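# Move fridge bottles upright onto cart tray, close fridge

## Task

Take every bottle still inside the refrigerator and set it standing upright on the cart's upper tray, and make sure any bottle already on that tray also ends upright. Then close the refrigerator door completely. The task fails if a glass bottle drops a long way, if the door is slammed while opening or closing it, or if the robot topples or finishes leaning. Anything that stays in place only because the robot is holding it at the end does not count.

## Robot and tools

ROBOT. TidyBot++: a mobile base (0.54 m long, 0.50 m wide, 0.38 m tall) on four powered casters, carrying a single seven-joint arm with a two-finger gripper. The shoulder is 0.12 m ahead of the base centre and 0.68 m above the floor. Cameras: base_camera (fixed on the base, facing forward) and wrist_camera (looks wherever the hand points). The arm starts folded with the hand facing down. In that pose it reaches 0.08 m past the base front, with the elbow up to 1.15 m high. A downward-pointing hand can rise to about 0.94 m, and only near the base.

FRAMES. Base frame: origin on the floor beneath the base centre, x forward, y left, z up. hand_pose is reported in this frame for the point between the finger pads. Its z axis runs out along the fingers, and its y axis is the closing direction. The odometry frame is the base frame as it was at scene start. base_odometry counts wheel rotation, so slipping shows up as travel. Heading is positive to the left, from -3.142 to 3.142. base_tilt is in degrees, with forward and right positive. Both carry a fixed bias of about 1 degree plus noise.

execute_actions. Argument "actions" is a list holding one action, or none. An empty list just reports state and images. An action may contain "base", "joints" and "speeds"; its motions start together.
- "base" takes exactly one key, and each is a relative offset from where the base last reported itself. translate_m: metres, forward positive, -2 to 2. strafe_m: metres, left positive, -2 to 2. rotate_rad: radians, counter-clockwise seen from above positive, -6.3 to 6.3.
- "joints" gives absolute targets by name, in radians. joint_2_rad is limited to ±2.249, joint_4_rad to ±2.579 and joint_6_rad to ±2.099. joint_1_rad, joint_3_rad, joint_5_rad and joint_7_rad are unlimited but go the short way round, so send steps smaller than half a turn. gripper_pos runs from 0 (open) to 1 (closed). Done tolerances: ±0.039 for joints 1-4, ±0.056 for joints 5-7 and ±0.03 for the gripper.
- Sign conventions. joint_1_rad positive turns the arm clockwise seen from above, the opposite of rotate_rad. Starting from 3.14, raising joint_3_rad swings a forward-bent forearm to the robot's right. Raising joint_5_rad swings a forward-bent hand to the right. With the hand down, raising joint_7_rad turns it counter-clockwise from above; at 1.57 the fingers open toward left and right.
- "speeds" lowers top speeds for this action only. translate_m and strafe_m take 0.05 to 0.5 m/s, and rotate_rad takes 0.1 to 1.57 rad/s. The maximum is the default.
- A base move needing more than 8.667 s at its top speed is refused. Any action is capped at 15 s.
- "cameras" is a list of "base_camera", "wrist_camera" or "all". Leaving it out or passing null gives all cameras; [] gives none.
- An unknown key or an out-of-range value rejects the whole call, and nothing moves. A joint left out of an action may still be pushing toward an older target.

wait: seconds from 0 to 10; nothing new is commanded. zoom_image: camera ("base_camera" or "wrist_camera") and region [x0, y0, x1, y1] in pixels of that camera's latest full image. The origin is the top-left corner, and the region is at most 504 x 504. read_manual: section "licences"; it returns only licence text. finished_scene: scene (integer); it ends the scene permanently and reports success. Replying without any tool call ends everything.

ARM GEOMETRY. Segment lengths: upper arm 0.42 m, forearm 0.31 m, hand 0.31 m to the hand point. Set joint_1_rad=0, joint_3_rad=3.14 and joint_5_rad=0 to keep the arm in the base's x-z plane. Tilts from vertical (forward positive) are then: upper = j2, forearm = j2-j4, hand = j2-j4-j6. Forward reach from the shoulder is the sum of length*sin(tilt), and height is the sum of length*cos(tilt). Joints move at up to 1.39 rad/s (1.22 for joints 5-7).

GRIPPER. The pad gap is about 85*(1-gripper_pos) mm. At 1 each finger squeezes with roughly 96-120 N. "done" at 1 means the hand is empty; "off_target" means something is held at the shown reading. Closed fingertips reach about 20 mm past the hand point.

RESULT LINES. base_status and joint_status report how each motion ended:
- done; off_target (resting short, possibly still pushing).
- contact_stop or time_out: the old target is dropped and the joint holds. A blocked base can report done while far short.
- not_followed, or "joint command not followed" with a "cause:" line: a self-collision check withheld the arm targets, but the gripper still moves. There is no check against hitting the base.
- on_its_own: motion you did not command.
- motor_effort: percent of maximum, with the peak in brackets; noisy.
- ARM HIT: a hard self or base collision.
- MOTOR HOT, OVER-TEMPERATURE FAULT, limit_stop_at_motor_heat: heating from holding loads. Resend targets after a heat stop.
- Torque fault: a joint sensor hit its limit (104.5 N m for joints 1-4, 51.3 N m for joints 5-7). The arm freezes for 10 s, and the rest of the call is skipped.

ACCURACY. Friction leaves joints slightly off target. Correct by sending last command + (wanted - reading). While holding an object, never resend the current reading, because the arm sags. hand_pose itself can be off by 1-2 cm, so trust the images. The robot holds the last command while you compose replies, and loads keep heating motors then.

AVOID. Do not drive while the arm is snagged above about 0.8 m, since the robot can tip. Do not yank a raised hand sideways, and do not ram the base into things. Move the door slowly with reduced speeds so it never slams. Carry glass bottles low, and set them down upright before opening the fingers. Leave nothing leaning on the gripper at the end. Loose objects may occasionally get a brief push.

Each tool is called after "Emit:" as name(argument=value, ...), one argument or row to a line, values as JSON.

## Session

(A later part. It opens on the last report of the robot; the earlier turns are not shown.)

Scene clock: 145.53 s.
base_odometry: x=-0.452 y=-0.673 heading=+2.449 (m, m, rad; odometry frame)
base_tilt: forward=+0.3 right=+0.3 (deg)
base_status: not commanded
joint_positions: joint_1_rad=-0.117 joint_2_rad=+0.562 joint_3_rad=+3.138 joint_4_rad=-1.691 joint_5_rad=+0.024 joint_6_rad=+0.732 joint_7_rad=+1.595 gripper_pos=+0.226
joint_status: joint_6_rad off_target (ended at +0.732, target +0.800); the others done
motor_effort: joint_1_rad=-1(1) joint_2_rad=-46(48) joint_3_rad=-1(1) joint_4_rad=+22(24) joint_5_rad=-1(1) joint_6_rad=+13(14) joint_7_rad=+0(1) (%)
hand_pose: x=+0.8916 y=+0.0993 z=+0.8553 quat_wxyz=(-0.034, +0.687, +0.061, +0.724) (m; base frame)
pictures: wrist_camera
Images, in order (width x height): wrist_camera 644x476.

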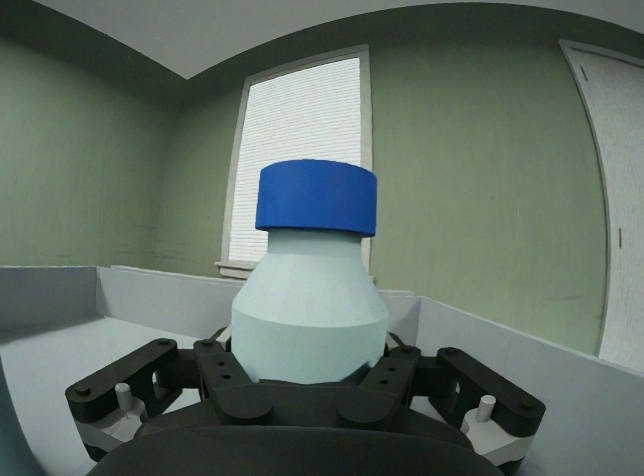

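Emit:
execute_actions(
  actions=[
    {"joints":{"joint_2_rad":0.575,"joint_4_rad":-1.69,"joint_6_rad":0.82}},
  ],
  cameras=["wrist_camera"],
)

Emit:
execute_actions(
  actions=[
    {"joints":{"joint_2_rad":0.61,"joint_4_rad":-1.7,"joint_6_rad":0.85}},
  ],
  cameras=["wrist_camera"],
)

Scene clock: 149.67 s.
base_odometry: x=-0.452 y=-0.673 heading=+2.449 (m, m, rad; odometry frame)
base_tilt: forward=+0.3 right=+0.4 (deg)
base_status: not commanded
joint_positions: joint_1_rad=-0.117 joint_2_rad=+0.575 joint_3_rad=+3.138 joint_4_rad=-1.692 joint_5_rad=+0.024 joint_6_rad=+0.758 joint_7_rad=+1.595 gripper_pos=+0.226
joint_status: joint_6_rad off_target (ended at +0.758, target +0.820); the others done
motor_effort: joint_1_rad=+0(0) joint_2_rad=-45(47) joint_3_rad=-1(1) joint_4_rad=+21(22) joint_5_rad=-1(1) joint_6_rad=+11(13) joint_7_rad=+1(0) (%)
hand_pose: x=+0.8933 y=+0.0996 z=+0.8525 quat_wxyz=(-0.035, +0.682, +0.061, +0.728) (m; base frame)
pictures: wrist_camera
Images, in order (width x height): wrist_camera 644x476.

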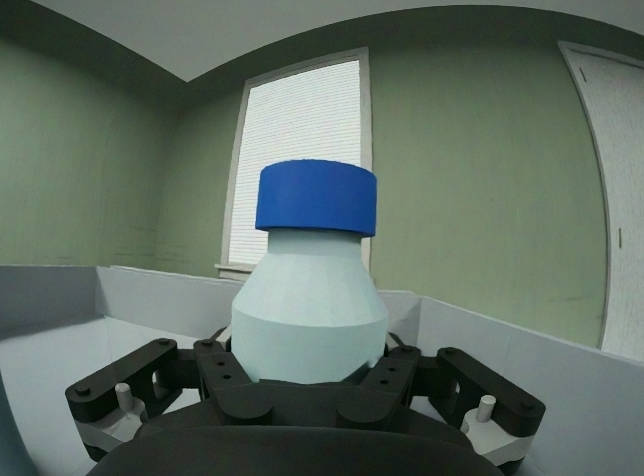

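Scene clock: 150.33 s.
base_odometry: x=-0.452 y=-0.673 heading=+2.449 (m, m, rad; odometry frame)
base_tilt: forward=+0.3 right=+0.3 (deg)
base_status: not commanded
joint_positions: joint_1_rad=-0.117 joint_2_rad=+0.582 joint_3_rad=+3.138 joint_4_rad=-1.693 joint_5_rad=+0.024 joint_6_rad=+0.782 joint_7_rad=+1.595 gripper_pos=+0.226
joint_status: joint_6_rad off_target (ended at +0.782, target +0.850); the others done
motor_effort: joint_1_rad=+0(1) joint_2_rad=-37(45) joint_3_rad=-1(1) joint_4_rad=+18(21) joint_5_rad=+0(0) joint_6_rad=+13(13) joint_7_rad=+1(1) (%)
hand_pose: x=+0.8938 y=+0.0997 z=+0.8540 quat_wxyz=(-0.035, +0.676, +0.060, +0.733) (m; base frame)
pictures: wrist_camera
Images, in order (width x height): wrist_camera 644x476.

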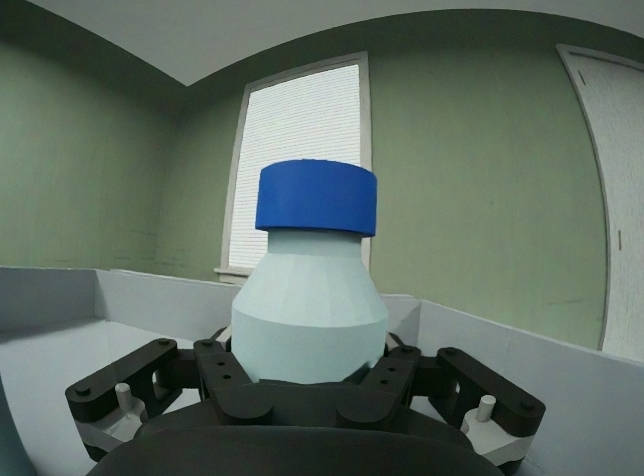

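Emit:
execute_actions(
  actions=[
    {"joints":{"gripper_pos":0,"joint_2_rad":0.57,"joint_6_rad":0.78}},
  ],
  cameras=["wrist_camera"],
)

Emit:
execute_actions(
  actions=[
    {"base":{"translate_m":-0.07},"speeds":{"translate_m":0.1}},
  ],
  cameras=["wrist_camera"],
)

Emit:
execute_actions(
  actions=[
    {"joints":{"joint_2_rad":0.25,"joint_4_rad":-1.8,"joint_6_rad":0.6}},
  ],
  cameras=["wrist_camera"],
)

Emit:
execute_actions(
  actions=[
    {"joints":{"joint_2_rad":-0.34,"joint_4_rad":-2.3,"joint_6_rad":0.7}},
  ],
  cameras=["wrist_camera"],
)

Scene clock: 158.67 s.
base_odometry: x=-0.452 y=-0.673 heading=+2.449 (m, m, rad; odometry frame)
base_tilt: forward=+0.3 right=+0.3 (deg)
base_status: not commanded
joint_positions: joint_1_rad=-0.117 joint_2_rad=+0.581 joint_3_rad=+3.138 joint_4_rad=-1.694 joint_5_rad=+0.024 joint_6_rad=+0.782 joint_7_rad=+1.595 gripper_pos=+0.000
joint_status: all done
motor_effort: joint_1_rad=+0(0) joint_2_rad=-40(41) joint_3_rad=-1(1) joint_4_rad=+17(20) joint_5_rad=+0(0) joint_6_rad=+9(13) joint_7_rad=+1(1) (%)
hand_pose: x=+0.8936 y=+0.0997 z=+0.8541 quat_wxyz=(-0.035, +0.676, +0.060, +0.733) (m; base frame)
pictures: wrist_camera
Images, in order (width x height): wrist_camera 644x476.

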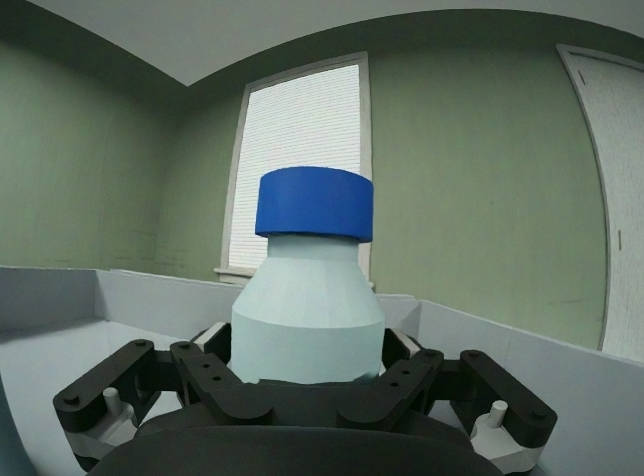

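Scene clock: 159.93 s.
base_odometry: x=-0.398 y=-0.718 heading=+2.449 (m, m, rad; odometry frame)
base_tilt: forward=+0.2 right=+0.3 (deg)
base_status: done
joint_positions: joint_1_rad=-0.117 joint_2_rad=+0.574 joint_3_rad=+3.138 joint_4_rad=-1.695 joint_5_rad=+0.022 joint_6_rad=+0.782 joint_7_rad=+1.595 gripper_pos=+0.000
joint_status: not commanded
motor_effort: joint_1_rad=+0(3) joint_2_rad=-40(47) joint_3_rad=-1(3) joint_4_rad=+18(19) joint_5_rad=+0(1) joint_6_rad=+10(10) joint_7_rad=+1(1) (%)
hand_pose: x=+0.8922 y=+0.0986 z=+0.8589 quat_wxyz=(-0.035, +0.675, +0.059, +0.735) (m; base frame)
pictures: wrist_camera
Images, in order (width x height): wrist_camera 644x476.

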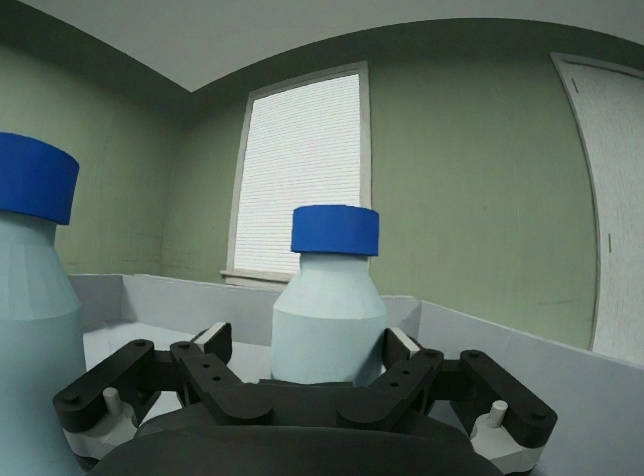

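Scene clock: 161.60 s.
base_odometry: x=-0.398 y=-0.718 heading=+2.449 (m, m, rad; odometry frame)
base_tilt: forward=+0.3 right=+0.3 (deg)
base_status: not commanded
joint_positions: joint_1_rad=-0.117 joint_2_rad=+0.249 joint_3_rad=+3.138 joint_4_rad=-1.785 joint_5_rad=+0.022 joint_6_rad=+0.646 joint_7_rad=+1.595 gripper_pos=+0.000
joint_status: all done
motor_effort: joint_1_rad=+0(0) joint_2_rad=-31(42) joint_3_rad=+0(1) joint_4_rad=+20(20) joint_5_rad=-1(1) joint_6_rad=+10(10) joint_7_rad=+1(1) (%)
hand_pose: x=+0.8043 y=+0.0877 z=+1.0057 quat_wxyz=(-0.034, +0.637, +0.056, +0.768) (m; base frame)
pictures: wrist_camera
Images, in order (width x height): wrist_camera 644x476.

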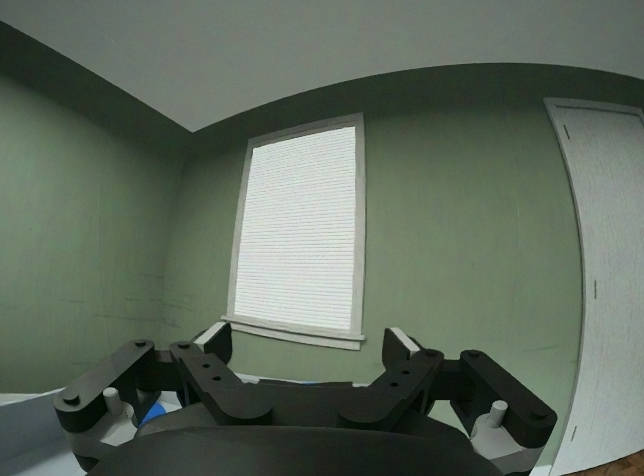

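Scene clock: 163.43 s.
base_odometry: x=-0.398 y=-0.718 heading=+2.449 (m, m, rad; odometry frame)
base_tilt: forward=+0.3 right=+0.3 (deg)
base_status: not commanded
joint_positions: joint_1_rad=-0.117 joint_2_rad=-0.327 joint_3_rad=+3.138 joint_4_rad=-2.287 joint_5_rad=+0.022 joint_6_rad=+0.654 joint_7_rad=+1.595 gripper_pos=+0.000
joint_status: all done
motor_effort: joint_1_rad=+0(0) joint_2_rad=-9(32) joint_3_rad=+0(0) joint_4_rad=+20(21) joint_5_rad=-1(1) joint_6_rad=+9(10) joint_7_rad=+0(1) (%)
hand_pose: x=+0.5711 y=+0.0603 z=+1.0424 quat_wxyz=(-0.035, +0.605, +0.055, +0.793) (m; base frame)
pictures: wrist_camera
Images, in order (width x height): wrist_camera 644x476.

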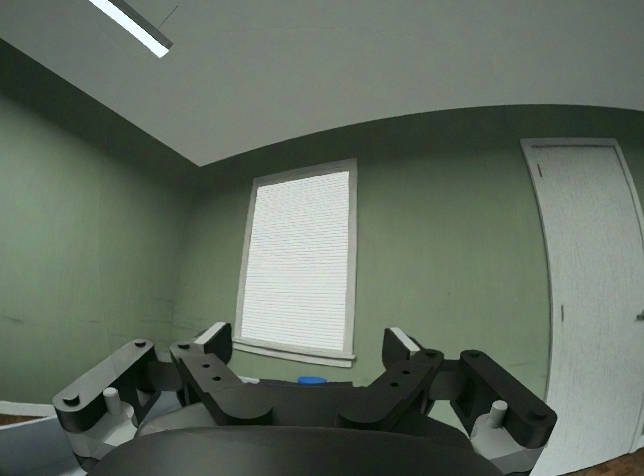

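Emit:
execute_actions(
  actions=[
    {"base":{"strafe_m":-0.31},"joints":{"joint_1_rad":0.03}},
  ],
  cameras=[],
)

Emit:
execute_actions(
  actions=[
    {"base":{"rotate_rad":2.65}},
  ],
  cameras=[],
)

Emit:
execute_actions(
  actions=[
    {"base":{"translate_m":0.6},"joints":{"joint_2_rad":0.24,"joint_4_rad":-1.72,"joint_6_rad":0.39}},
  ],
)

Scene clock: 178.23 s.
base_odometry: x=-0.200 y=-0.479 heading=+2.449 (m, m, rad; odometry frame)
base_tilt: forward=+0.3 right=+0.4 (deg)
base_status: done
joint_positions: joint_1_rad=+0.022 joint_2_rad=-0.327 joint_3_rad=+3.140 joint_4_rad=-2.287 joint_5_rad=+0.022 joint_6_rad=+0.655 joint_7_rad=+1.595 gripper_pos=+0.000
joint_status: all done
motor_effort: joint_1_rad=+0(1) joint_2_rad=-10(10) joint_3_rad=+0(3) joint_4_rad=+21(21) joint_5_rad=-1(2) joint_6_rad=+8(9) joint_7_rad=+1(1) (%)
hand_pose: x=+0.5750 y=-0.0036 z=+1.0425 quat_wxyz=(+0.021, +0.607, +0.012, +0.794) (m; base frame)
pictures: none
No camera images: the call's "cameras" was empty. Leave "cameras" out to get every camera's image.

Scene clock: 181.27 s.
base_odometry: x=-0.200 y=-0.479 heading=-1.185 (m, m, rad; odometry frame)
base_tilt: forward=+0.3 right=+0.3 (deg)
base_status: done
joint_positions: joint_1_rad=+0.025 joint_2_rad=-0.327 joint_3_rad=+3.140 joint_4_rad=-2.287 joint_5_rad=+0.022 joint_6_rad=+0.655 joint_7_rad=+1.595 gripper_pos=+0.000
joint_status: not commanded
motor_effort: joint_1_rad=-1(1) joint_2_rad=-10(11) joint_3_rad=+0(2) joint_4_rad=+20(21) joint_5_rad=+0(2) joint_6_rad=+9(9) joint_7_rad=+0(1) (%)
hand_pose: x=+0.5749 y=-0.0046 z=+1.0427 quat_wxyz=(+0.022, +0.607, +0.011, +0.794) (m; base frame)
pictures: none
No camera images: the call's "cameras" was empty. Leave "cameras" out to get every camera's image.

Scene clock: 183.83 s.
base_odometry: x=+0.027 y=-1.035 heading=-1.184 (m, m, rad; odometry frame)
base_tilt: forward=+0.3 right=+0.3 (deg)
base_status: done
joint_positions: joint_1_rad=+0.025 joint_2_rad=+0.248 joint_3_rad=+3.140 joint_4_rad=-1.733 joint_5_rad=+0.022 joint_6_rad=+0.432 joint_7_rad=+1.595 gripper_pos=+0.000
joint_status: all done
motor_effort: joint_1_rad=+0(1) joint_2_rad=-31(36) joint_3_rad=+0(1) joint_4_rad=+20(22) joint_5_rad=-1(1) joint_6_rad=+10(9) joint_7_rad=+1(1) (%)
hand_pose: x=+0.8218 y=-0.0119 z=+0.9710 quat_wxyz=(+0.021, +0.699, +0.011, +0.714) (m; base frame)
pictures: base_camera, wrist_camera
Images, in order (width x height): base_camera 644x364, wrist_camera 644x476.

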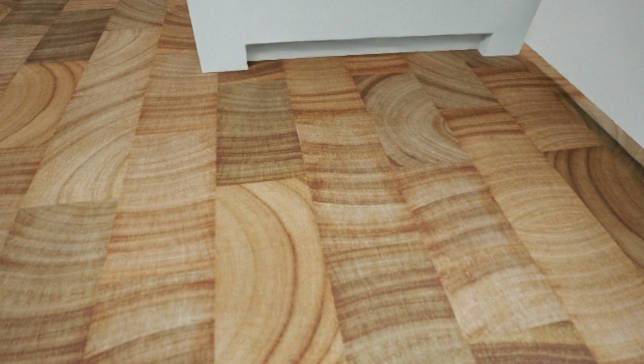

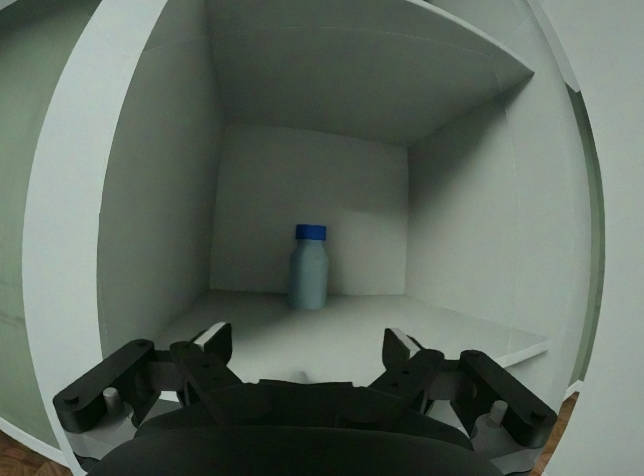

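Emit:
execute_actions(
  actions=[
    {"base":{"translate_m":0.25},"speeds":{"translate_m":0.15},"joints":{"joint_2_rad":0.21}},
  ],
)

Scene clock: 188.93 s.
base_odometry: x=+0.121 y=-1.266 heading=-1.183 (m, m, rad; odometry frame)
base_tilt: forward=+0.4 right=+0.3 (deg)
base_status: done
joint_positions: joint_1_rad=+0.025 joint_2_rad=+0.219 joint_3_rad=+3.140 joint_4_rad=-1.728 joint_5_rad=+0.022 joint_6_rad=+0.432 joint_7_rad=+1.595 gripper_pos=+0.000
joint_status: all done
motor_effort: joint_1_rad=+0(3) joint_2_rad=-30(34) joint_3_rad=+0(2) joint_4_rad=+21(22) joint_5_rad=-2(1) joint_6_rad=+9(10) joint_7_rad=+1(1) (%)
hand_pose: x=+0.8134 y=-0.0118 z=+0.9941 quat_wxyz=(+0.021, +0.687, +0.011, +0.726) (m; base frame)
pictures: base_camera, wrist_camera
Images, in order (width x height): base_camera 644x364, wrist_camera 644x476.

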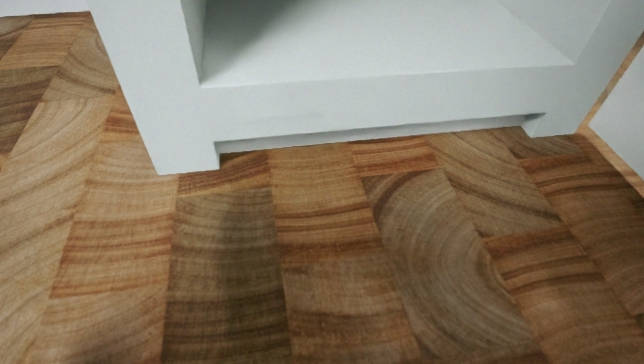

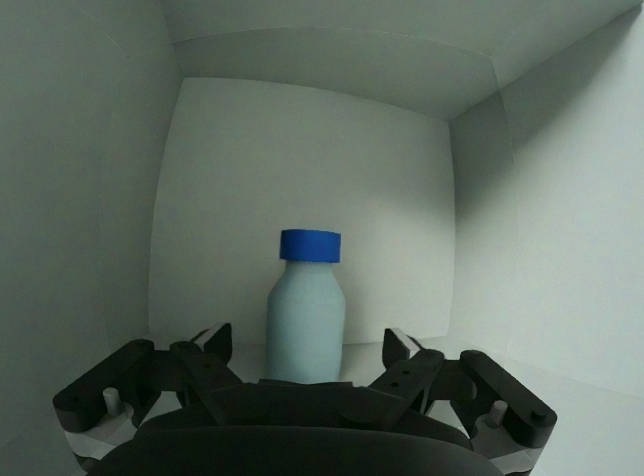

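Emit:
execute_actions(
  actions=[
    {"base":{"translate_m":0.115},"speeds":{"translate_m":0.1},"joints":{"joint_6_rad":0.35}},
  ],
  cameras=["wrist_camera"],
)

Scene clock: 193.63 s.
base_odometry: x=+0.165 y=-1.373 heading=-1.182 (m, m, rad; odometry frame)
base_tilt: forward=+0.3 right=+0.3 (deg)
base_status: done
joint_positions: joint_1_rad=+0.025 joint_2_rad=+0.215 joint_3_rad=+3.140 joint_4_rad=-1.728 joint_5_rad=+0.022 joint_6_rad=+0.392 joint_7_rad=+1.595 gripper_pos=+0.000
joint_status: all done
motor_effort: joint_1_rad=+0(3) joint_2_rad=-31(33) joint_3_rad=-1(2) joint_4_rad=+21(22) joint_5_rad=-1(0) joint_6_rad=+10(10) joint_7_rad=+1(0) (%)
hand_pose: x=+0.8128 y=-0.0120 z=+0.9845 quat_wxyz=(+0.021, +0.700, +0.010, +0.714) (m; base frame)
pictures: wrist_camera
Images, in order (width x height): wrist_camera 644x476.

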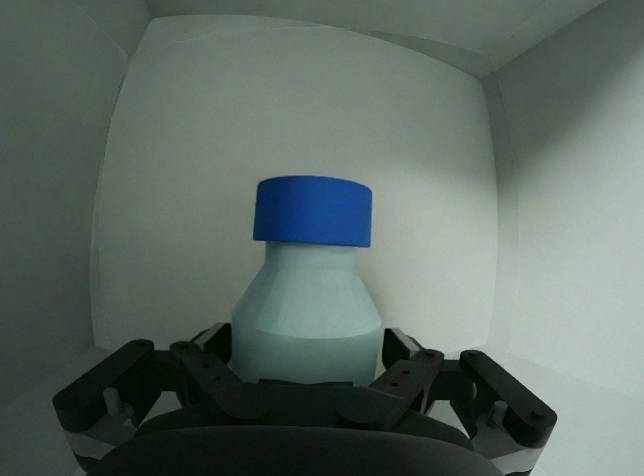

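Emit:
execute_actions(
  actions=[
    {"joints":{"gripper_pos":1}},
  ],
  cameras=[],
)

Emit:
execute_actions(
  actions=[
    {"joints":{"joint_2_rad":0.1,"joint_6_rad":0.3}},
  ],
  cameras=["wrist_camera"],
)

Emit:
execute_actions(
  actions=[
    {"base":{"translate_m":-2.0},"speeds":{"translate_m":0.4}},
  ],
  cameras=[],
)

Emit:
execute_actions(
  actions=[
    {"base":{"rotate_rad":-1.08},"speeds":{"rotate_rad":0.8},"joints":{"joint_2_rad":-0.05,"joint_4_rad":-1.75,"joint_6_rad":0.2}},
  ],
)

Scene clock: 205.80 s.
base_odometry: x=+0.165 y=-1.373 heading=-1.182 (m, m, rad; odometry frame)
base_tilt: forward=+0.2 right=+0.3 (deg)
base_status: not commanded
joint_positions: joint_1_rad=+0.025 joint_2_rad=+0.215 joint_3_rad=+3.140 joint_4_rad=-1.728 joint_5_rad=+0.022 joint_6_rad=+0.392 joint_7_rad=+1.595 gripper_pos=+0.230
joint_status: gripper_pos off_target (ended at +0.230, target +1.000)
motor_effort: joint_1_rad=+0(1) joint_2_rad=-31(30) joint_3_rad=+0(1) joint_4_rad=+21(21) joint_5_rad=-1(1) joint_6_rad=+10(9) joint_7_rad=+1(1) (%)
hand_pose: x=+0.8128 y=-0.0120 z=+0.9844 quat_wxyz=(+0.021, +0.700, +0.010, +0.714) (m; base frame)
pictures: none
No camera images: the call's "cameras" was empty. Leave "cameras" out to get every camera's image.

Scene clock: 206.87 s.
base_odometry: x=+0.165 y=-1.373 heading=-1.182 (m, m, rad; odometry frame)
base_tilt: forward=+0.3 right=+0.3 (deg)
base_status: not commanded
joint_positions: joint_1_rad=+0.025 joint_2_rad=+0.142 joint_3_rad=+3.140 joint_4_rad=-1.738 joint_5_rad=+0.022 joint_6_rad=+0.318 joint_7_rad=+1.595 gripper_pos=+0.230
joint_status: joint_2_rad off_target (ended at +0.142, target +0.100); the others done
motor_effort: joint_1_rad=-1(0) joint_2_rad=-33(36) joint_3_rad=+0(0) joint_4_rad=+25(26) joint_5_rad=-1(1) joint_6_rad=+13(12) joint_7_rad=+1(1) (%)
hand_pose: x=+0.7893 y=-0.0119 z=+1.0053 quat_wxyz=(+0.022, +0.704, +0.010, +0.710) (m; base frame)
pictures: wrist_camera
Images, in order (width x height): wrist_camera 644x476.

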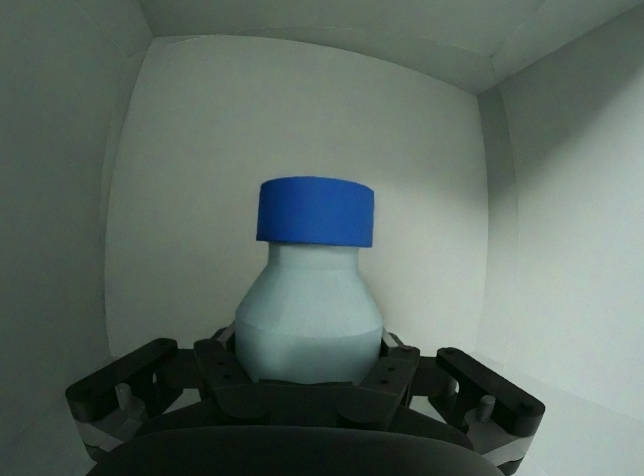

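Scene clock: 213.17 s.
base_odometry: x=-0.595 y=+0.478 heading=-1.182 (m, m, rad; odometry frame)
base_tilt: forward=+0.3 right=+0.3 (deg)
base_status: done
joint_positions: joint_1_rad=+0.027 joint_2_rad=+0.133 joint_3_rad=+3.139 joint_4_rad=-1.738 joint_5_rad=+0.022 joint_6_rad=+0.316 joint_7_rad=+1.595 gripper_pos=+0.230
joint_status: not commanded
motor_effort: joint_1_rad=+0(6) joint_2_rad=-33(37) joint_3_rad=+0(6) joint_4_rad=+25(27) joint_5_rad=+0(0) joint_6_rad=+13(14) joint_7_rad=+1(0) (%)
hand_pose: x=+0.7863 y=-0.0133 z=+1.0107 quat_wxyz=(+0.022, +0.701, +0.009, +0.712) (m; base frame)
pictures: none
No camera images: the call's "cameras" was empty. Leave "cameras" out to get every camera's image.

Scene clock: 215.40 s.
base_odometry: x=-0.595 y=+0.478 heading=-2.261 (m, m, rad; odometry frame)
base_tilt: forward=+0.4 right=+0.3 (deg)
base_status: done
joint_positions: joint_1_rad=+0.033 joint_2_rad=-0.016 joint_3_rad=+3.144 joint_4_rad=-1.761 joint_5_rad=+0.022 joint_6_rad=+0.220 joint_7_rad=+1.595 gripper_pos=+0.230
joint_status: all done
motor_effort: joint_1_rad=+0(3) joint_2_rad=-27(35) joint_3_rad=+0(3) joint_4_rad=+26(26) joint_5_rad=-1(1) joint_6_rad=+13(14) joint_7_rad=+0(0) (%)
hand_pose: x=+0.7325 y=-0.0190 z=+1.0625 quat_wxyz=(+0.028, +0.691, +0.005, +0.723) (m; base frame)
pictures: base_camera, wrist_camera
Images, in order (width x height): base_camera 644x364, wrist_camera 644x476.

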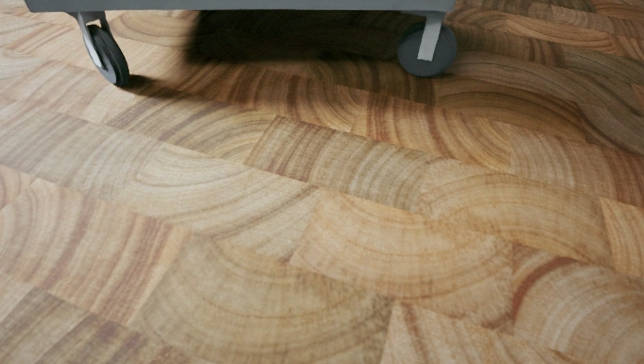

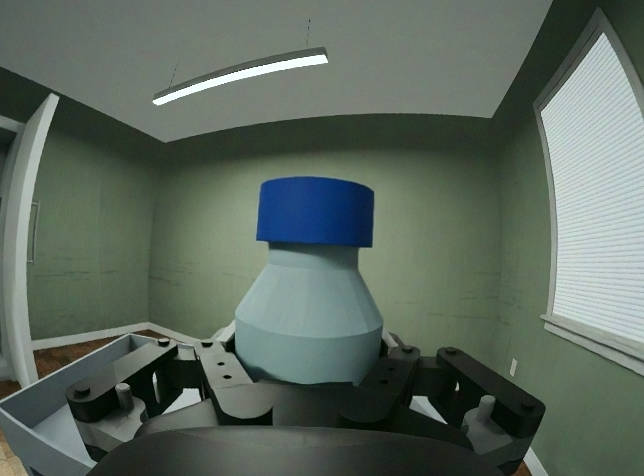

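Emit:
execute_actions(
  actions=[
    {"base":{"strafe_m":-0.12}},
  ],
  cameras=[],
)

Emit:
execute_actions(
  actions=[
    {"base":{"translate_m":0.25},"speeds":{"translate_m":0.2},"joints":{"joint_1_rad":-0.3}},
  ],
)

Scene clock: 223.83 s.
base_odometry: x=-0.687 y=+0.554 heading=-2.262 (m, m, rad; odometry frame)
base_tilt: forward=+0.3 right=+0.3 (deg)
base_status: done
joint_positions: joint_1_rad=+0.035 joint_2_rad=-0.016 joint_3_rad=+3.145 joint_4_rad=-1.761 joint_5_rad=+0.022 joint_6_rad=+0.220 joint_7_rad=+1.595 gripper_pos=+0.230
joint_status: not commanded
motor_effort: joint_1_rad=+0(3) joint_2_rad=-27(29) joint_3_rad=+0(3) joint_4_rad=+26(27) joint_5_rad=-1(1) joint_6_rad=+13(14) joint_7_rad=+1(1) (%)
hand_pose: x=+0.7325 y=-0.0209 z=+1.0623 quat_wxyz=(+0.029, +0.691, +0.004, +0.722) (m; base frame)
pictures: none
No camera images: the call's "cameras" was empty. Leave "cameras" out to get every camera's image.

Scene clock: 225.87 s.
base_odometry: x=-0.847 y=+0.362 heading=-2.262 (m, m, rad; odometry frame)
base_tilt: forward=+0.3 right=+0.3 (deg)
base_status: done
joint_positions: joint_1_rad=-0.297 joint_2_rad=-0.019 joint_3_rad=+3.138 joint_4_rad=-1.761 joint_5_rad=+0.022 joint_6_rad=+0.218 joint_7_rad=+1.595 gripper_pos=+0.230
joint_status: all done
motor_effort: joint_1_rad=+0(2) joint_2_rad=-27(30) joint_3_rad=+0(2) joint_4_rad=+26(27) joint_5_rad=-1(1) joint_6_rad=+13(13) joint_7_rad=+0(1) (%)
hand_pose: x=+0.7034 y=+0.1841 z=+1.0632 quat_wxyz=(-0.093, +0.680, +0.121, +0.717) (m; base frame)
pictures: base_camera, wrist_camera
Images, in order (width x height): base_camera 644x364, wrist_camera 644x476.

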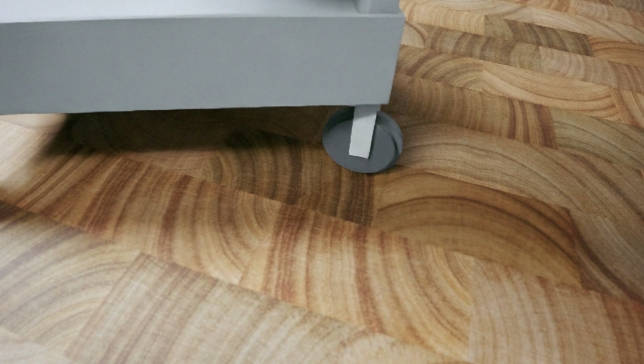

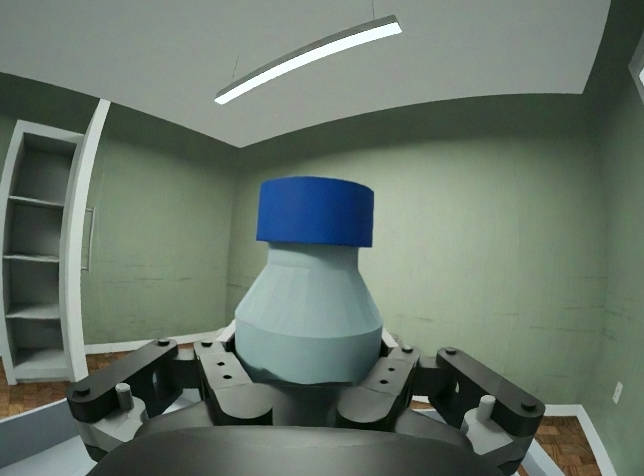

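Emit:
execute_actions(
  actions=[
    {"base":{"strafe_m":0.37},"joints":{"joint_1_rad":0.3,"joint_2_rad":0.2,"joint_4_rad":-1.5,"joint_6_rad":0.25}},
  ],
)

Emit:
execute_actions(
  actions=[
    {"base":{"translate_m":0.06},"joints":{"joint_1_rad":-0.3}},
  ],
)

Scene clock: 233.57 s.
base_odometry: x=-0.562 y=+0.125 heading=-2.263 (m, m, rad; odometry frame)
base_tilt: forward=+0.3 right=+0.3 (deg)
base_status: done
joint_positions: joint_1_rad=+0.293 joint_2_rad=+0.212 joint_3_rad=+3.138 joint_4_rad=-1.540 joint_5_rad=+0.022 joint_6_rad=+0.218 joint_7_rad=+1.595 gripper_pos=+0.230
joint_status: joint_4_rad off_target (ended at -1.540, target -1.500); the others done
motor_effort: joint_1_rad=-1(2) joint_2_rad=-37(38) joint_3_rad=-1(2) joint_4_rad=+26(27) joint_5_rad=-1(1) joint_6_rad=+13(13) joint_7_rad=+1(0) (%)
hand_pose: x=+0.7989 y=-0.2001 z=+1.0481 quat_wxyz=(+0.118, +0.689, -0.083, +0.710) (m; base frame)
pictures: base_camera, wrist_camera
Images, in order (width x height): base_camera 644x364, wrist_camera 644x476.

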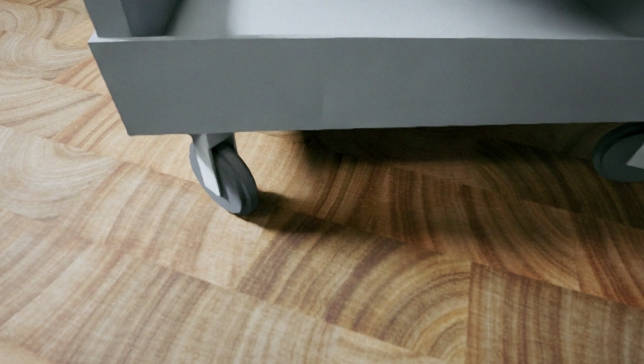

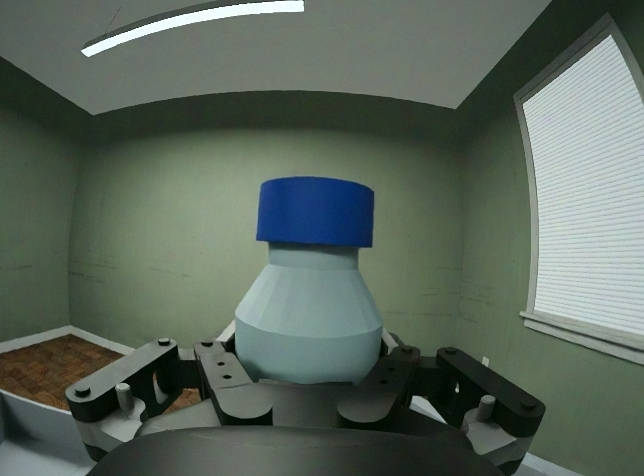

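Scene clock: 235.40 s.
base_odometry: x=-0.600 y=+0.079 heading=-2.262 (m, m, rad; odometry frame)
base_tilt: forward=+0.3 right=+0.3 (deg)
base_status: done
joint_positions: joint_1_rad=-0.297 joint_2_rad=+0.228 joint_3_rad=+3.136 joint_4_rad=-1.536 joint_5_rad=+0.022 joint_6_rad=+0.218 joint_7_rad=+1.595 gripper_pos=+0.230
joint_status: all done
motor_effort: joint_1_rad=+0(3) joint_2_rad=-38(41) joint_3_rad=-1(3) joint_4_rad=+26(27) joint_5_rad=-1(0) joint_6_rad=+13(14) joint_7_rad=+1(1) (%)
hand_pose: x=+0.8007 y=+0.2149 z=+1.0393 quat_wxyz=(-0.094, +0.687, +0.122, +0.710) (m; base frame)
pictures: base_camera, wrist_camera
Images, in order (width x height): base_camera 644x364, wrist_camera 644x476.

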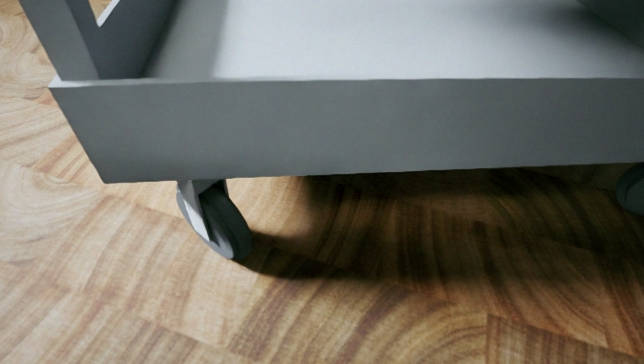

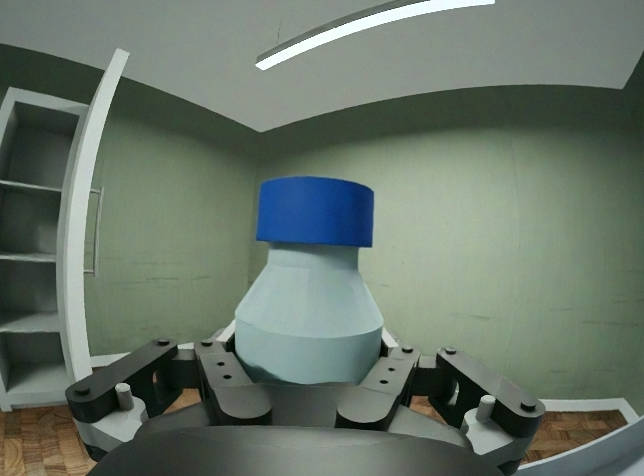

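Emit:
execute_actions(
  actions=[
    {"joints":{"joint_1_rad":-0.03,"joint_2_rad":0.24,"joint_4_rad":-1.6,"joint_6_rad":0.38}},
  ],
  cameras=[],
)

Emit:
execute_actions(
  actions=[
    {"joints":{"joint_2_rad":0.3,"joint_4_rad":-1.75,"joint_6_rad":0.56}},
  ],
  cameras=["wrist_camera"],
)

Scene clock: 244.10 s.
base_odometry: x=-0.600 y=+0.079 heading=-2.262 (m, m, rad; odometry frame)
base_tilt: forward=+0.3 right=+0.3 (deg)
base_status: not commanded
joint_positions: joint_1_rad=-0.028 joint_2_rad=+0.253 joint_3_rad=+3.145 joint_4_rad=-1.611 joint_5_rad=+0.022 joint_6_rad=+0.308 joint_7_rad=+1.595 gripper_pos=+0.230
joint_status: joint_6_rad off_target (ended at +0.308, target +0.380); the others done
motor_effort: joint_1_rad=+0(4) joint_2_rad=-37(39) joint_3_rad=+0(3) joint_4_rad=+26(26) joint_5_rad=-1(1) joint_6_rad=+13(12) joint_7_rad=+0(1) (%)
hand_pose: x=+0.8363 y=+0.0220 z=+1.0026 quat_wxyz=(+0.005, +0.701, +0.027, +0.712) (m; base frame)
pictures: none
No camera images: the call's "cameras" was empty. Leave "cameras" out to get every camera's image.

Scene clock: 245.37 s.
base_odometry: x=-0.600 y=+0.079 heading=-2.262 (m, m, rad; odometry frame)
base_tilt: forward=+0.3 right=+0.3 (deg)
base_status: not commanded
joint_positions: joint_1_rad=-0.028 joint_2_rad=+0.324 joint_3_rad=+3.145 joint_4_rad=-1.767 joint_5_rad=+0.022 joint_6_rad=+0.488 joint_7_rad=+1.595 gripper_pos=+0.230
joint_status: joint_6_rad off_target (ended at +0.488, target +0.560); the others done
motor_effort: joint_1_rad=+0(1) joint_2_rad=-39(41) joint_3_rad=-1(1) joint_4_rad=+24(26) joint_5_rad=-1(0) joint_6_rad=+12(14) joint_7_rad=+1(1) (%)
hand_pose: x=+0.8365 y=+0.0232 z=+0.9147 quat_wxyz=(+0.003, +0.718, +0.029, +0.696) (m; base frame)
pictures: wrist_camera
Images, in order (width x height): wrist_camera 644x476.

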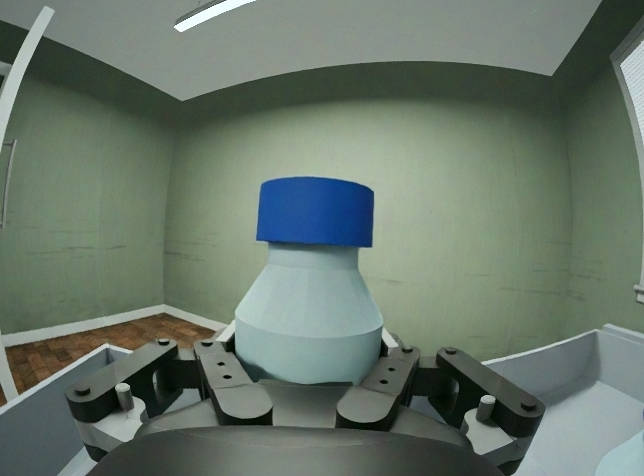

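Emit:
execute_actions(
  actions=[
    {"base":{"translate_m":0.025},"joints":{"joint_1_rad":-0.07,"joint_2_rad":0.36,"joint_4_rad":-1.81,"joint_6_rad":0.72}},
  ],
  cameras=["wrist_camera"],
)

Emit:
execute_actions(
  actions=[
    {"joints":{"joint_2_rad":0.41,"joint_4_rad":-1.85,"joint_6_rad":0.79}},
  ],
  cameras=["wrist_camera"],
)

Scene clock: 251.87 s.
base_odometry: x=-0.616 y=+0.059 heading=-2.262 (m, m, rad; odometry frame)
base_tilt: forward=+0.3 right=+0.3 (deg)
base_status: done
joint_positions: joint_1_rad=-0.061 joint_2_rad=+0.369 joint_3_rad=+3.145 joint_4_rad=-1.820 joint_5_rad=+0.022 joint_6_rad=+0.662 joint_7_rad=+1.595 gripper_pos=+0.230
joint_status: joint_6_rad off_target (ended at +0.662, target +0.720); the others done
motor_effort: joint_1_rad=+0(3) joint_2_rad=-39(41) joint_3_rad=-1(3) joint_4_rad=+23(25) joint_5_rad=+0(0) joint_6_rad=+13(13) joint_7_rad=+1(0) (%)
hand_pose: x=+0.8365 y=+0.0473 z=+0.9055 quat_wxyz=(-0.010, +0.691, +0.040, +0.722) (m; base frame)
pictures: wrist_camera
Images, in order (width x height): wrist_camera 644x476.

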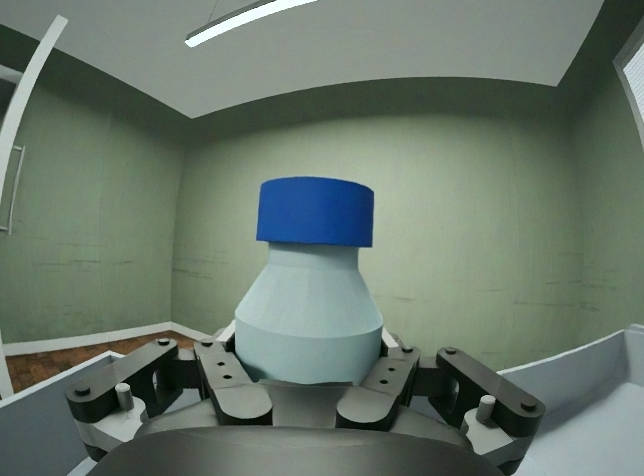

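Scene clock: 252.67 s.
base_odometry: x=-0.616 y=+0.060 heading=-2.262 (m, m, rad; odometry frame)
base_tilt: forward=+0.3 right=+0.3 (deg)
base_status: not commanded
joint_positions: joint_1_rad=-0.061 joint_2_rad=+0.422 joint_3_rad=+3.145 joint_4_rad=-1.861 joint_5_rad=+0.022 joint_6_rad=+0.722 joint_7_rad=+1.595 gripper_pos=+0.230
joint_status: joint_6_rad off_target (ended at +0.722, target +0.790); the others done
motor_effort: joint_1_rad=+0(1) joint_2_rad=-39(42) joint_3_rad=-1(1) joint_4_rad=+22(23) joint_5_rad=-1(1) joint_6_rad=+13(13) joint_7_rad=+1(0) (%)
hand_pose: x=+0.8390 y=+0.0478 z=+0.8632 quat_wxyz=(-0.011, +0.703, +0.040, +0.710) (m; base frame)
pictures: wrist_camera
Images, in order (width x height): wrist_camera 644x476.

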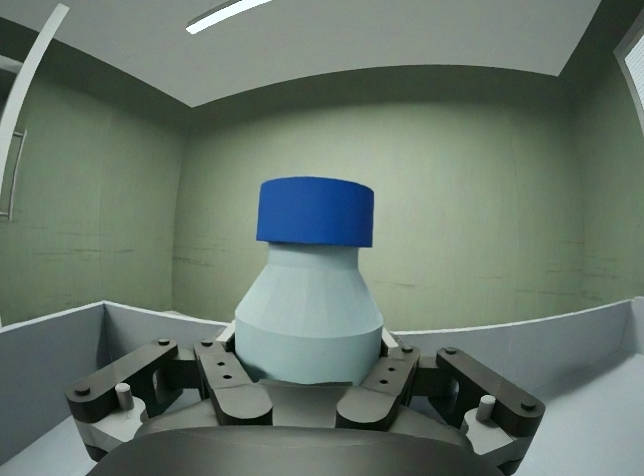

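Emit:
execute_actions(
  actions=[
    {"joints":{"joint_2_rad":0.45,"joint_4_rad":-1.86,"joint_6_rad":0.82}},
  ],
  cameras=["wrist_camera"],
)

Scene clock: 255.63 s.
base_odometry: x=-0.616 y=+0.060 heading=-2.262 (m, m, rad; odometry frame)
base_tilt: forward=+0.3 right=+0.3 (deg)
base_status: not commanded
joint_positions: joint_1_rad=-0.061 joint_2_rad=+0.435 joint_3_rad=+3.145 joint_4_rad=-1.867 joint_5_rad=+0.022 joint_6_rad=+0.761 joint_7_rad=+1.595 gripper_pos=+0.230
joint_status: joint_6_rad off_target (ended at +0.761, target +0.820); the others done
motor_effort: joint_1_rad=-2(2) joint_2_rad=-36(39) joint_3_rad=-2(2) joint_4_rad=+22(22) joint_5_rad=+0(0) joint_6_rad=+12(13) joint_7_rad=+1(0) (%)
hand_pose: x=+0.8397 y=+0.0480 z=+0.8628 quat_wxyz=(-0.011, +0.695, +0.040, +0.718) (m; base frame)
pictures: wrist_camera
Images, in order (width x height): wrist_camera 644x476.

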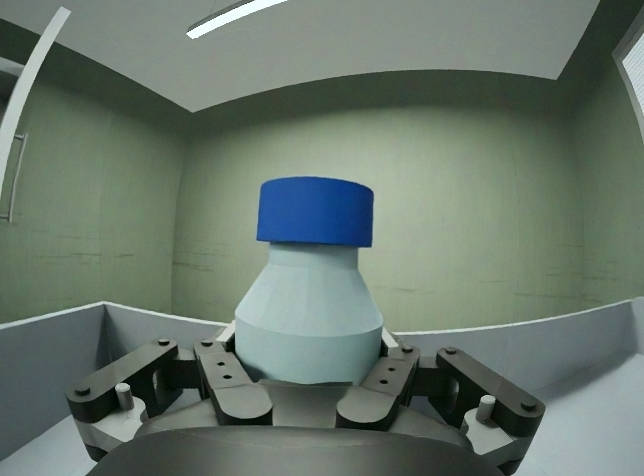

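Emit:
execute_actions(
  actions=[
    {"joints":{"joint_2_rad":0.43,"joint_6_rad":0.68}},
  ],
  cameras=["wrist_camera"],
)

Scene clock: 260.63 s.
base_odometry: x=-0.616 y=+0.060 heading=-2.262 (m, m, rad; odometry frame)
base_tilt: forward=+0.3 right=+0.3 (deg)
base_status: not commanded
joint_positions: joint_1_rad=-0.061 joint_2_rad=+0.429 joint_3_rad=+3.145 joint_4_rad=-1.864 joint_5_rad=+0.022 joint_6_rad=+0.722 joint_7_rad=+1.595 gripper_pos=+0.230
joint_status: all done
motor_effort: joint_1_rad=-1(2) joint_2_rad=-33(37) joint_3_rad=-1(2) joint_4_rad=+18(22) joint_5_rad=+0(1) joint_6_rad=+9(11) joint_7_rad=+1(1) (%)
hand_pose: x=+0.8396 y=+0.0481 z=+0.8562 quat_wxyz=(-0.011, +0.706, +0.041, +0.707) (m; base frame)
pictures: wrist_camera
Images, in order (width x height): wrist_camera 644x476.

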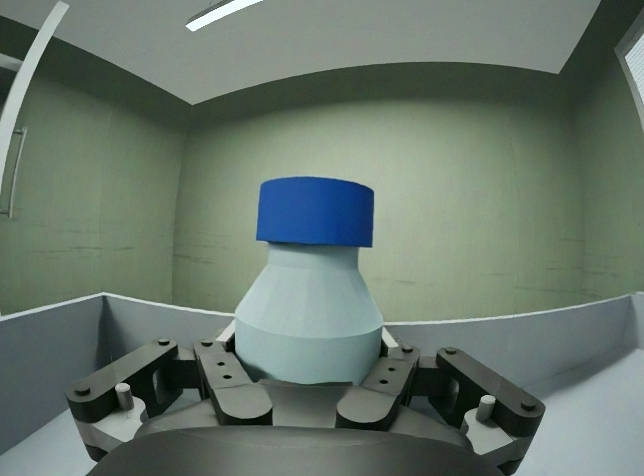

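Emit:
execute_actions(
  actions=[
    {"joints":{"gripper_pos":0}},
  ],
  cameras=["wrist_camera"],
)

Emit:
execute_actions(
  actions=[
    {"joints":{"joint_2_rad":0.28,"joint_4_rad":-1.79,"joint_6_rad":0.52}},
  ],
  cameras=["wrist_camera"],
)

Emit:
execute_actions(
  actions=[
    {"joints":{"joint_2_rad":0.1,"joint_4_rad":-1.7,"joint_6_rad":0.3}},
  ],
  cameras=["wrist_camera"],
)

Emit:
execute_actions(
  actions=[
    {"base":{"translate_m":-0.2},"joints":{"joint_2_rad":-0.34,"joint_4_rad":-2.2,"joint_6_rad":0.1}},
  ],
  cameras=["wrist_camera"],
)

Scene clock: 269.60 s.
base_odometry: x=-0.616 y=+0.060 heading=-2.262 (m, m, rad; odometry frame)
base_tilt: forward=+0.3 right=+0.3 (deg)
base_status: not commanded
joint_positions: joint_1_rad=-0.061 joint_2_rad=+0.429 joint_3_rad=+3.145 joint_4_rad=-1.864 joint_5_rad=+0.022 joint_6_rad=+0.722 joint_7_rad=+1.595 gripper_pos=+0.000
joint_status: all done
motor_effort: joint_1_rad=+0(1) joint_2_rad=-35(38) joint_3_rad=-1(1) joint_4_rad=+18(18) joint_5_rad=+0(1) joint_6_rad=+9(10) joint_7_rad=+1(1) (%)
hand_pose: x=+0.8396 y=+0.0481 z=+0.8562 quat_wxyz=(-0.011, +0.706, +0.041, +0.707) (m; base frame)
pictures: wrist_camera
Images, in order (width x height): wrist_camera 644x476.

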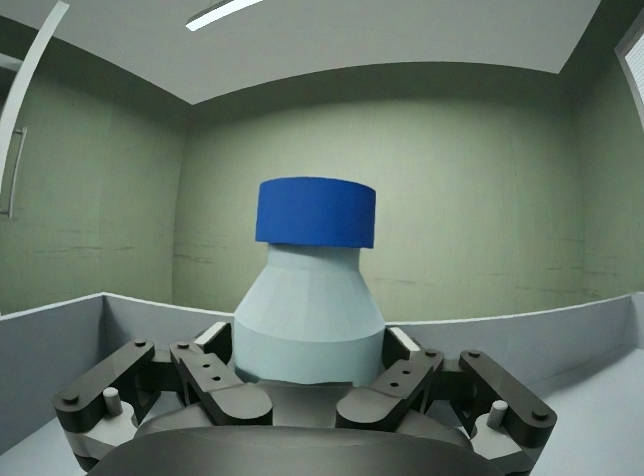

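Scene clock: 270.83 s.
base_odometry: x=-0.616 y=+0.060 heading=-2.262 (m, m, rad; odometry frame)
base_tilt: forward=+0.3 right=+0.3 (deg)
base_status: not commanded
joint_positions: joint_1_rad=-0.061 joint_2_rad=+0.281 joint_3_rad=+3.145 joint_4_rad=-1.797 joint_5_rad=+0.022 joint_6_rad=+0.566 joint_7_rad=+1.595 gripper_pos=+0.000
joint_status: all done
motor_effort: joint_1_rad=-1(1) joint_2_rad=-32(38) joint_3_rad=+0(1) joint_4_rad=+20(20) joint_5_rad=+0(1) joint_6_rad=+9(11) joint_7_rad=+0(0) (%)
hand_pose: x=+0.8197 y=+0.0460 z=+0.9517 quat_wxyz=(-0.009, +0.685, +0.039, +0.728) (m; base frame)
pictures: wrist_camera
Images, in order (width x height): wrist_camera 644x476.

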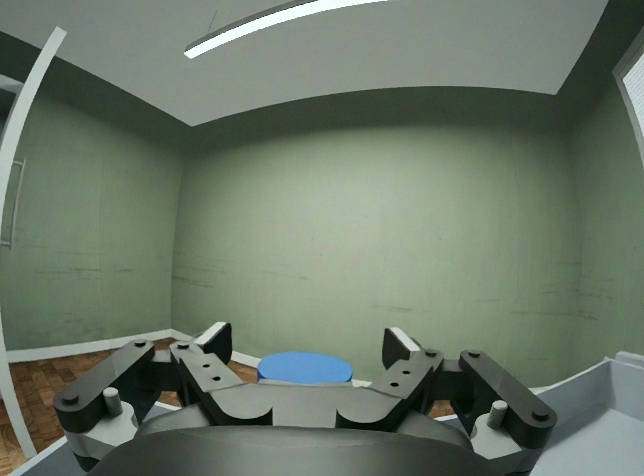

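Scene clock: 272.17 s.
base_odometry: x=-0.616 y=+0.060 heading=-2.262 (m, m, rad; odometry frame)
base_tilt: forward=+0.3 right=+0.3 (deg)
base_status: not commanded
joint_positions: joint_1_rad=-0.061 joint_2_rad=+0.097 joint_3_rad=+3.145 joint_4_rad=-1.706 joint_5_rad=+0.022 joint_6_rad=+0.346 joint_7_rad=+1.595 gripper_pos=+0.000
joint_status: all done
motor_effort: joint_1_rad=+0(0) joint_2_rad=-27(35) joint_3_rad=+0(0) joint_4_rad=+22(21) joint_5_rad=-1(1) joint_6_rad=+9(10) joint_7_rad=+0(1) (%)
hand_pose: x=+0.7738 y=+0.0418 z=+1.0634 quat_wxyz=(-0.007, +0.665, +0.037, +0.746) (m; base frame)
pictures: wrist_camera
Images, in order (width x height): wrist_camera 644x476.

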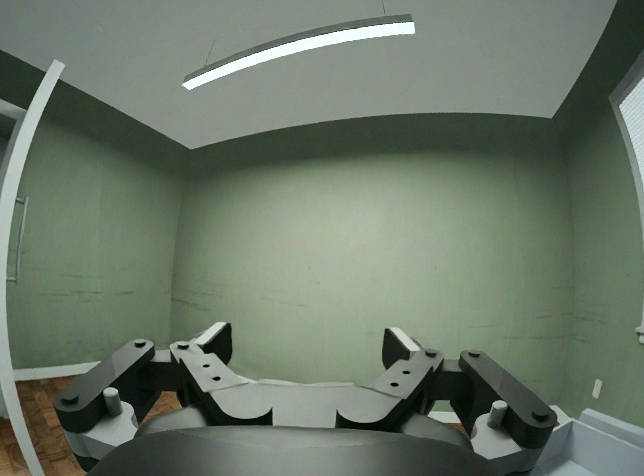

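Scene clock: 273.90 s.
base_odometry: x=-0.488 y=+0.214 heading=-2.262 (m, m, rad; odometry frame)
base_tilt: forward=+0.3 right=+0.4 (deg)
base_status: done
joint_positions: joint_1_rad=-0.063 joint_2_rad=-0.336 joint_3_rad=+3.144 joint_4_rad=-2.189 joint_5_rad=+0.022 joint_6_rad=+0.144 joint_7_rad=+1.595 gripper_pos=+0.000
joint_status: all done
motor_effort: joint_1_rad=+0(3) joint_2_rad=-10(31) joint_3_rad=+0(2) joint_4_rad=+21(22) joint_5_rad=-1(1) joint_6_rad=+9(9) joint_7_rad=+1(1) (%)
hand_pose: x=+0.5896 y=+0.0304 z=+0.9487 quat_wxyz=(-0.006, +0.753, +0.041, +0.657) (m; base frame)
pictures: wrist_camera
Images, in order (width x height): wrist_camera 644x476.

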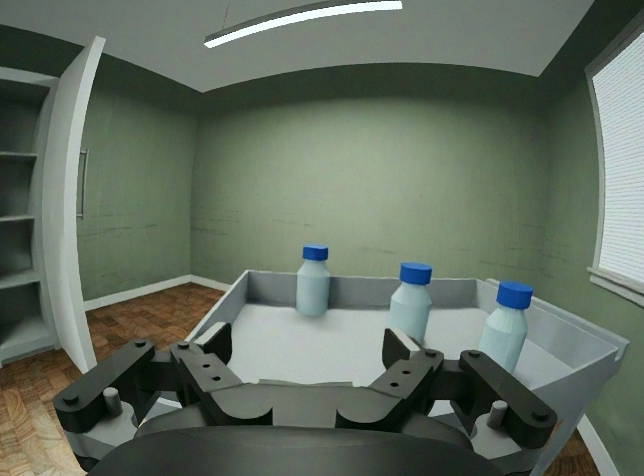

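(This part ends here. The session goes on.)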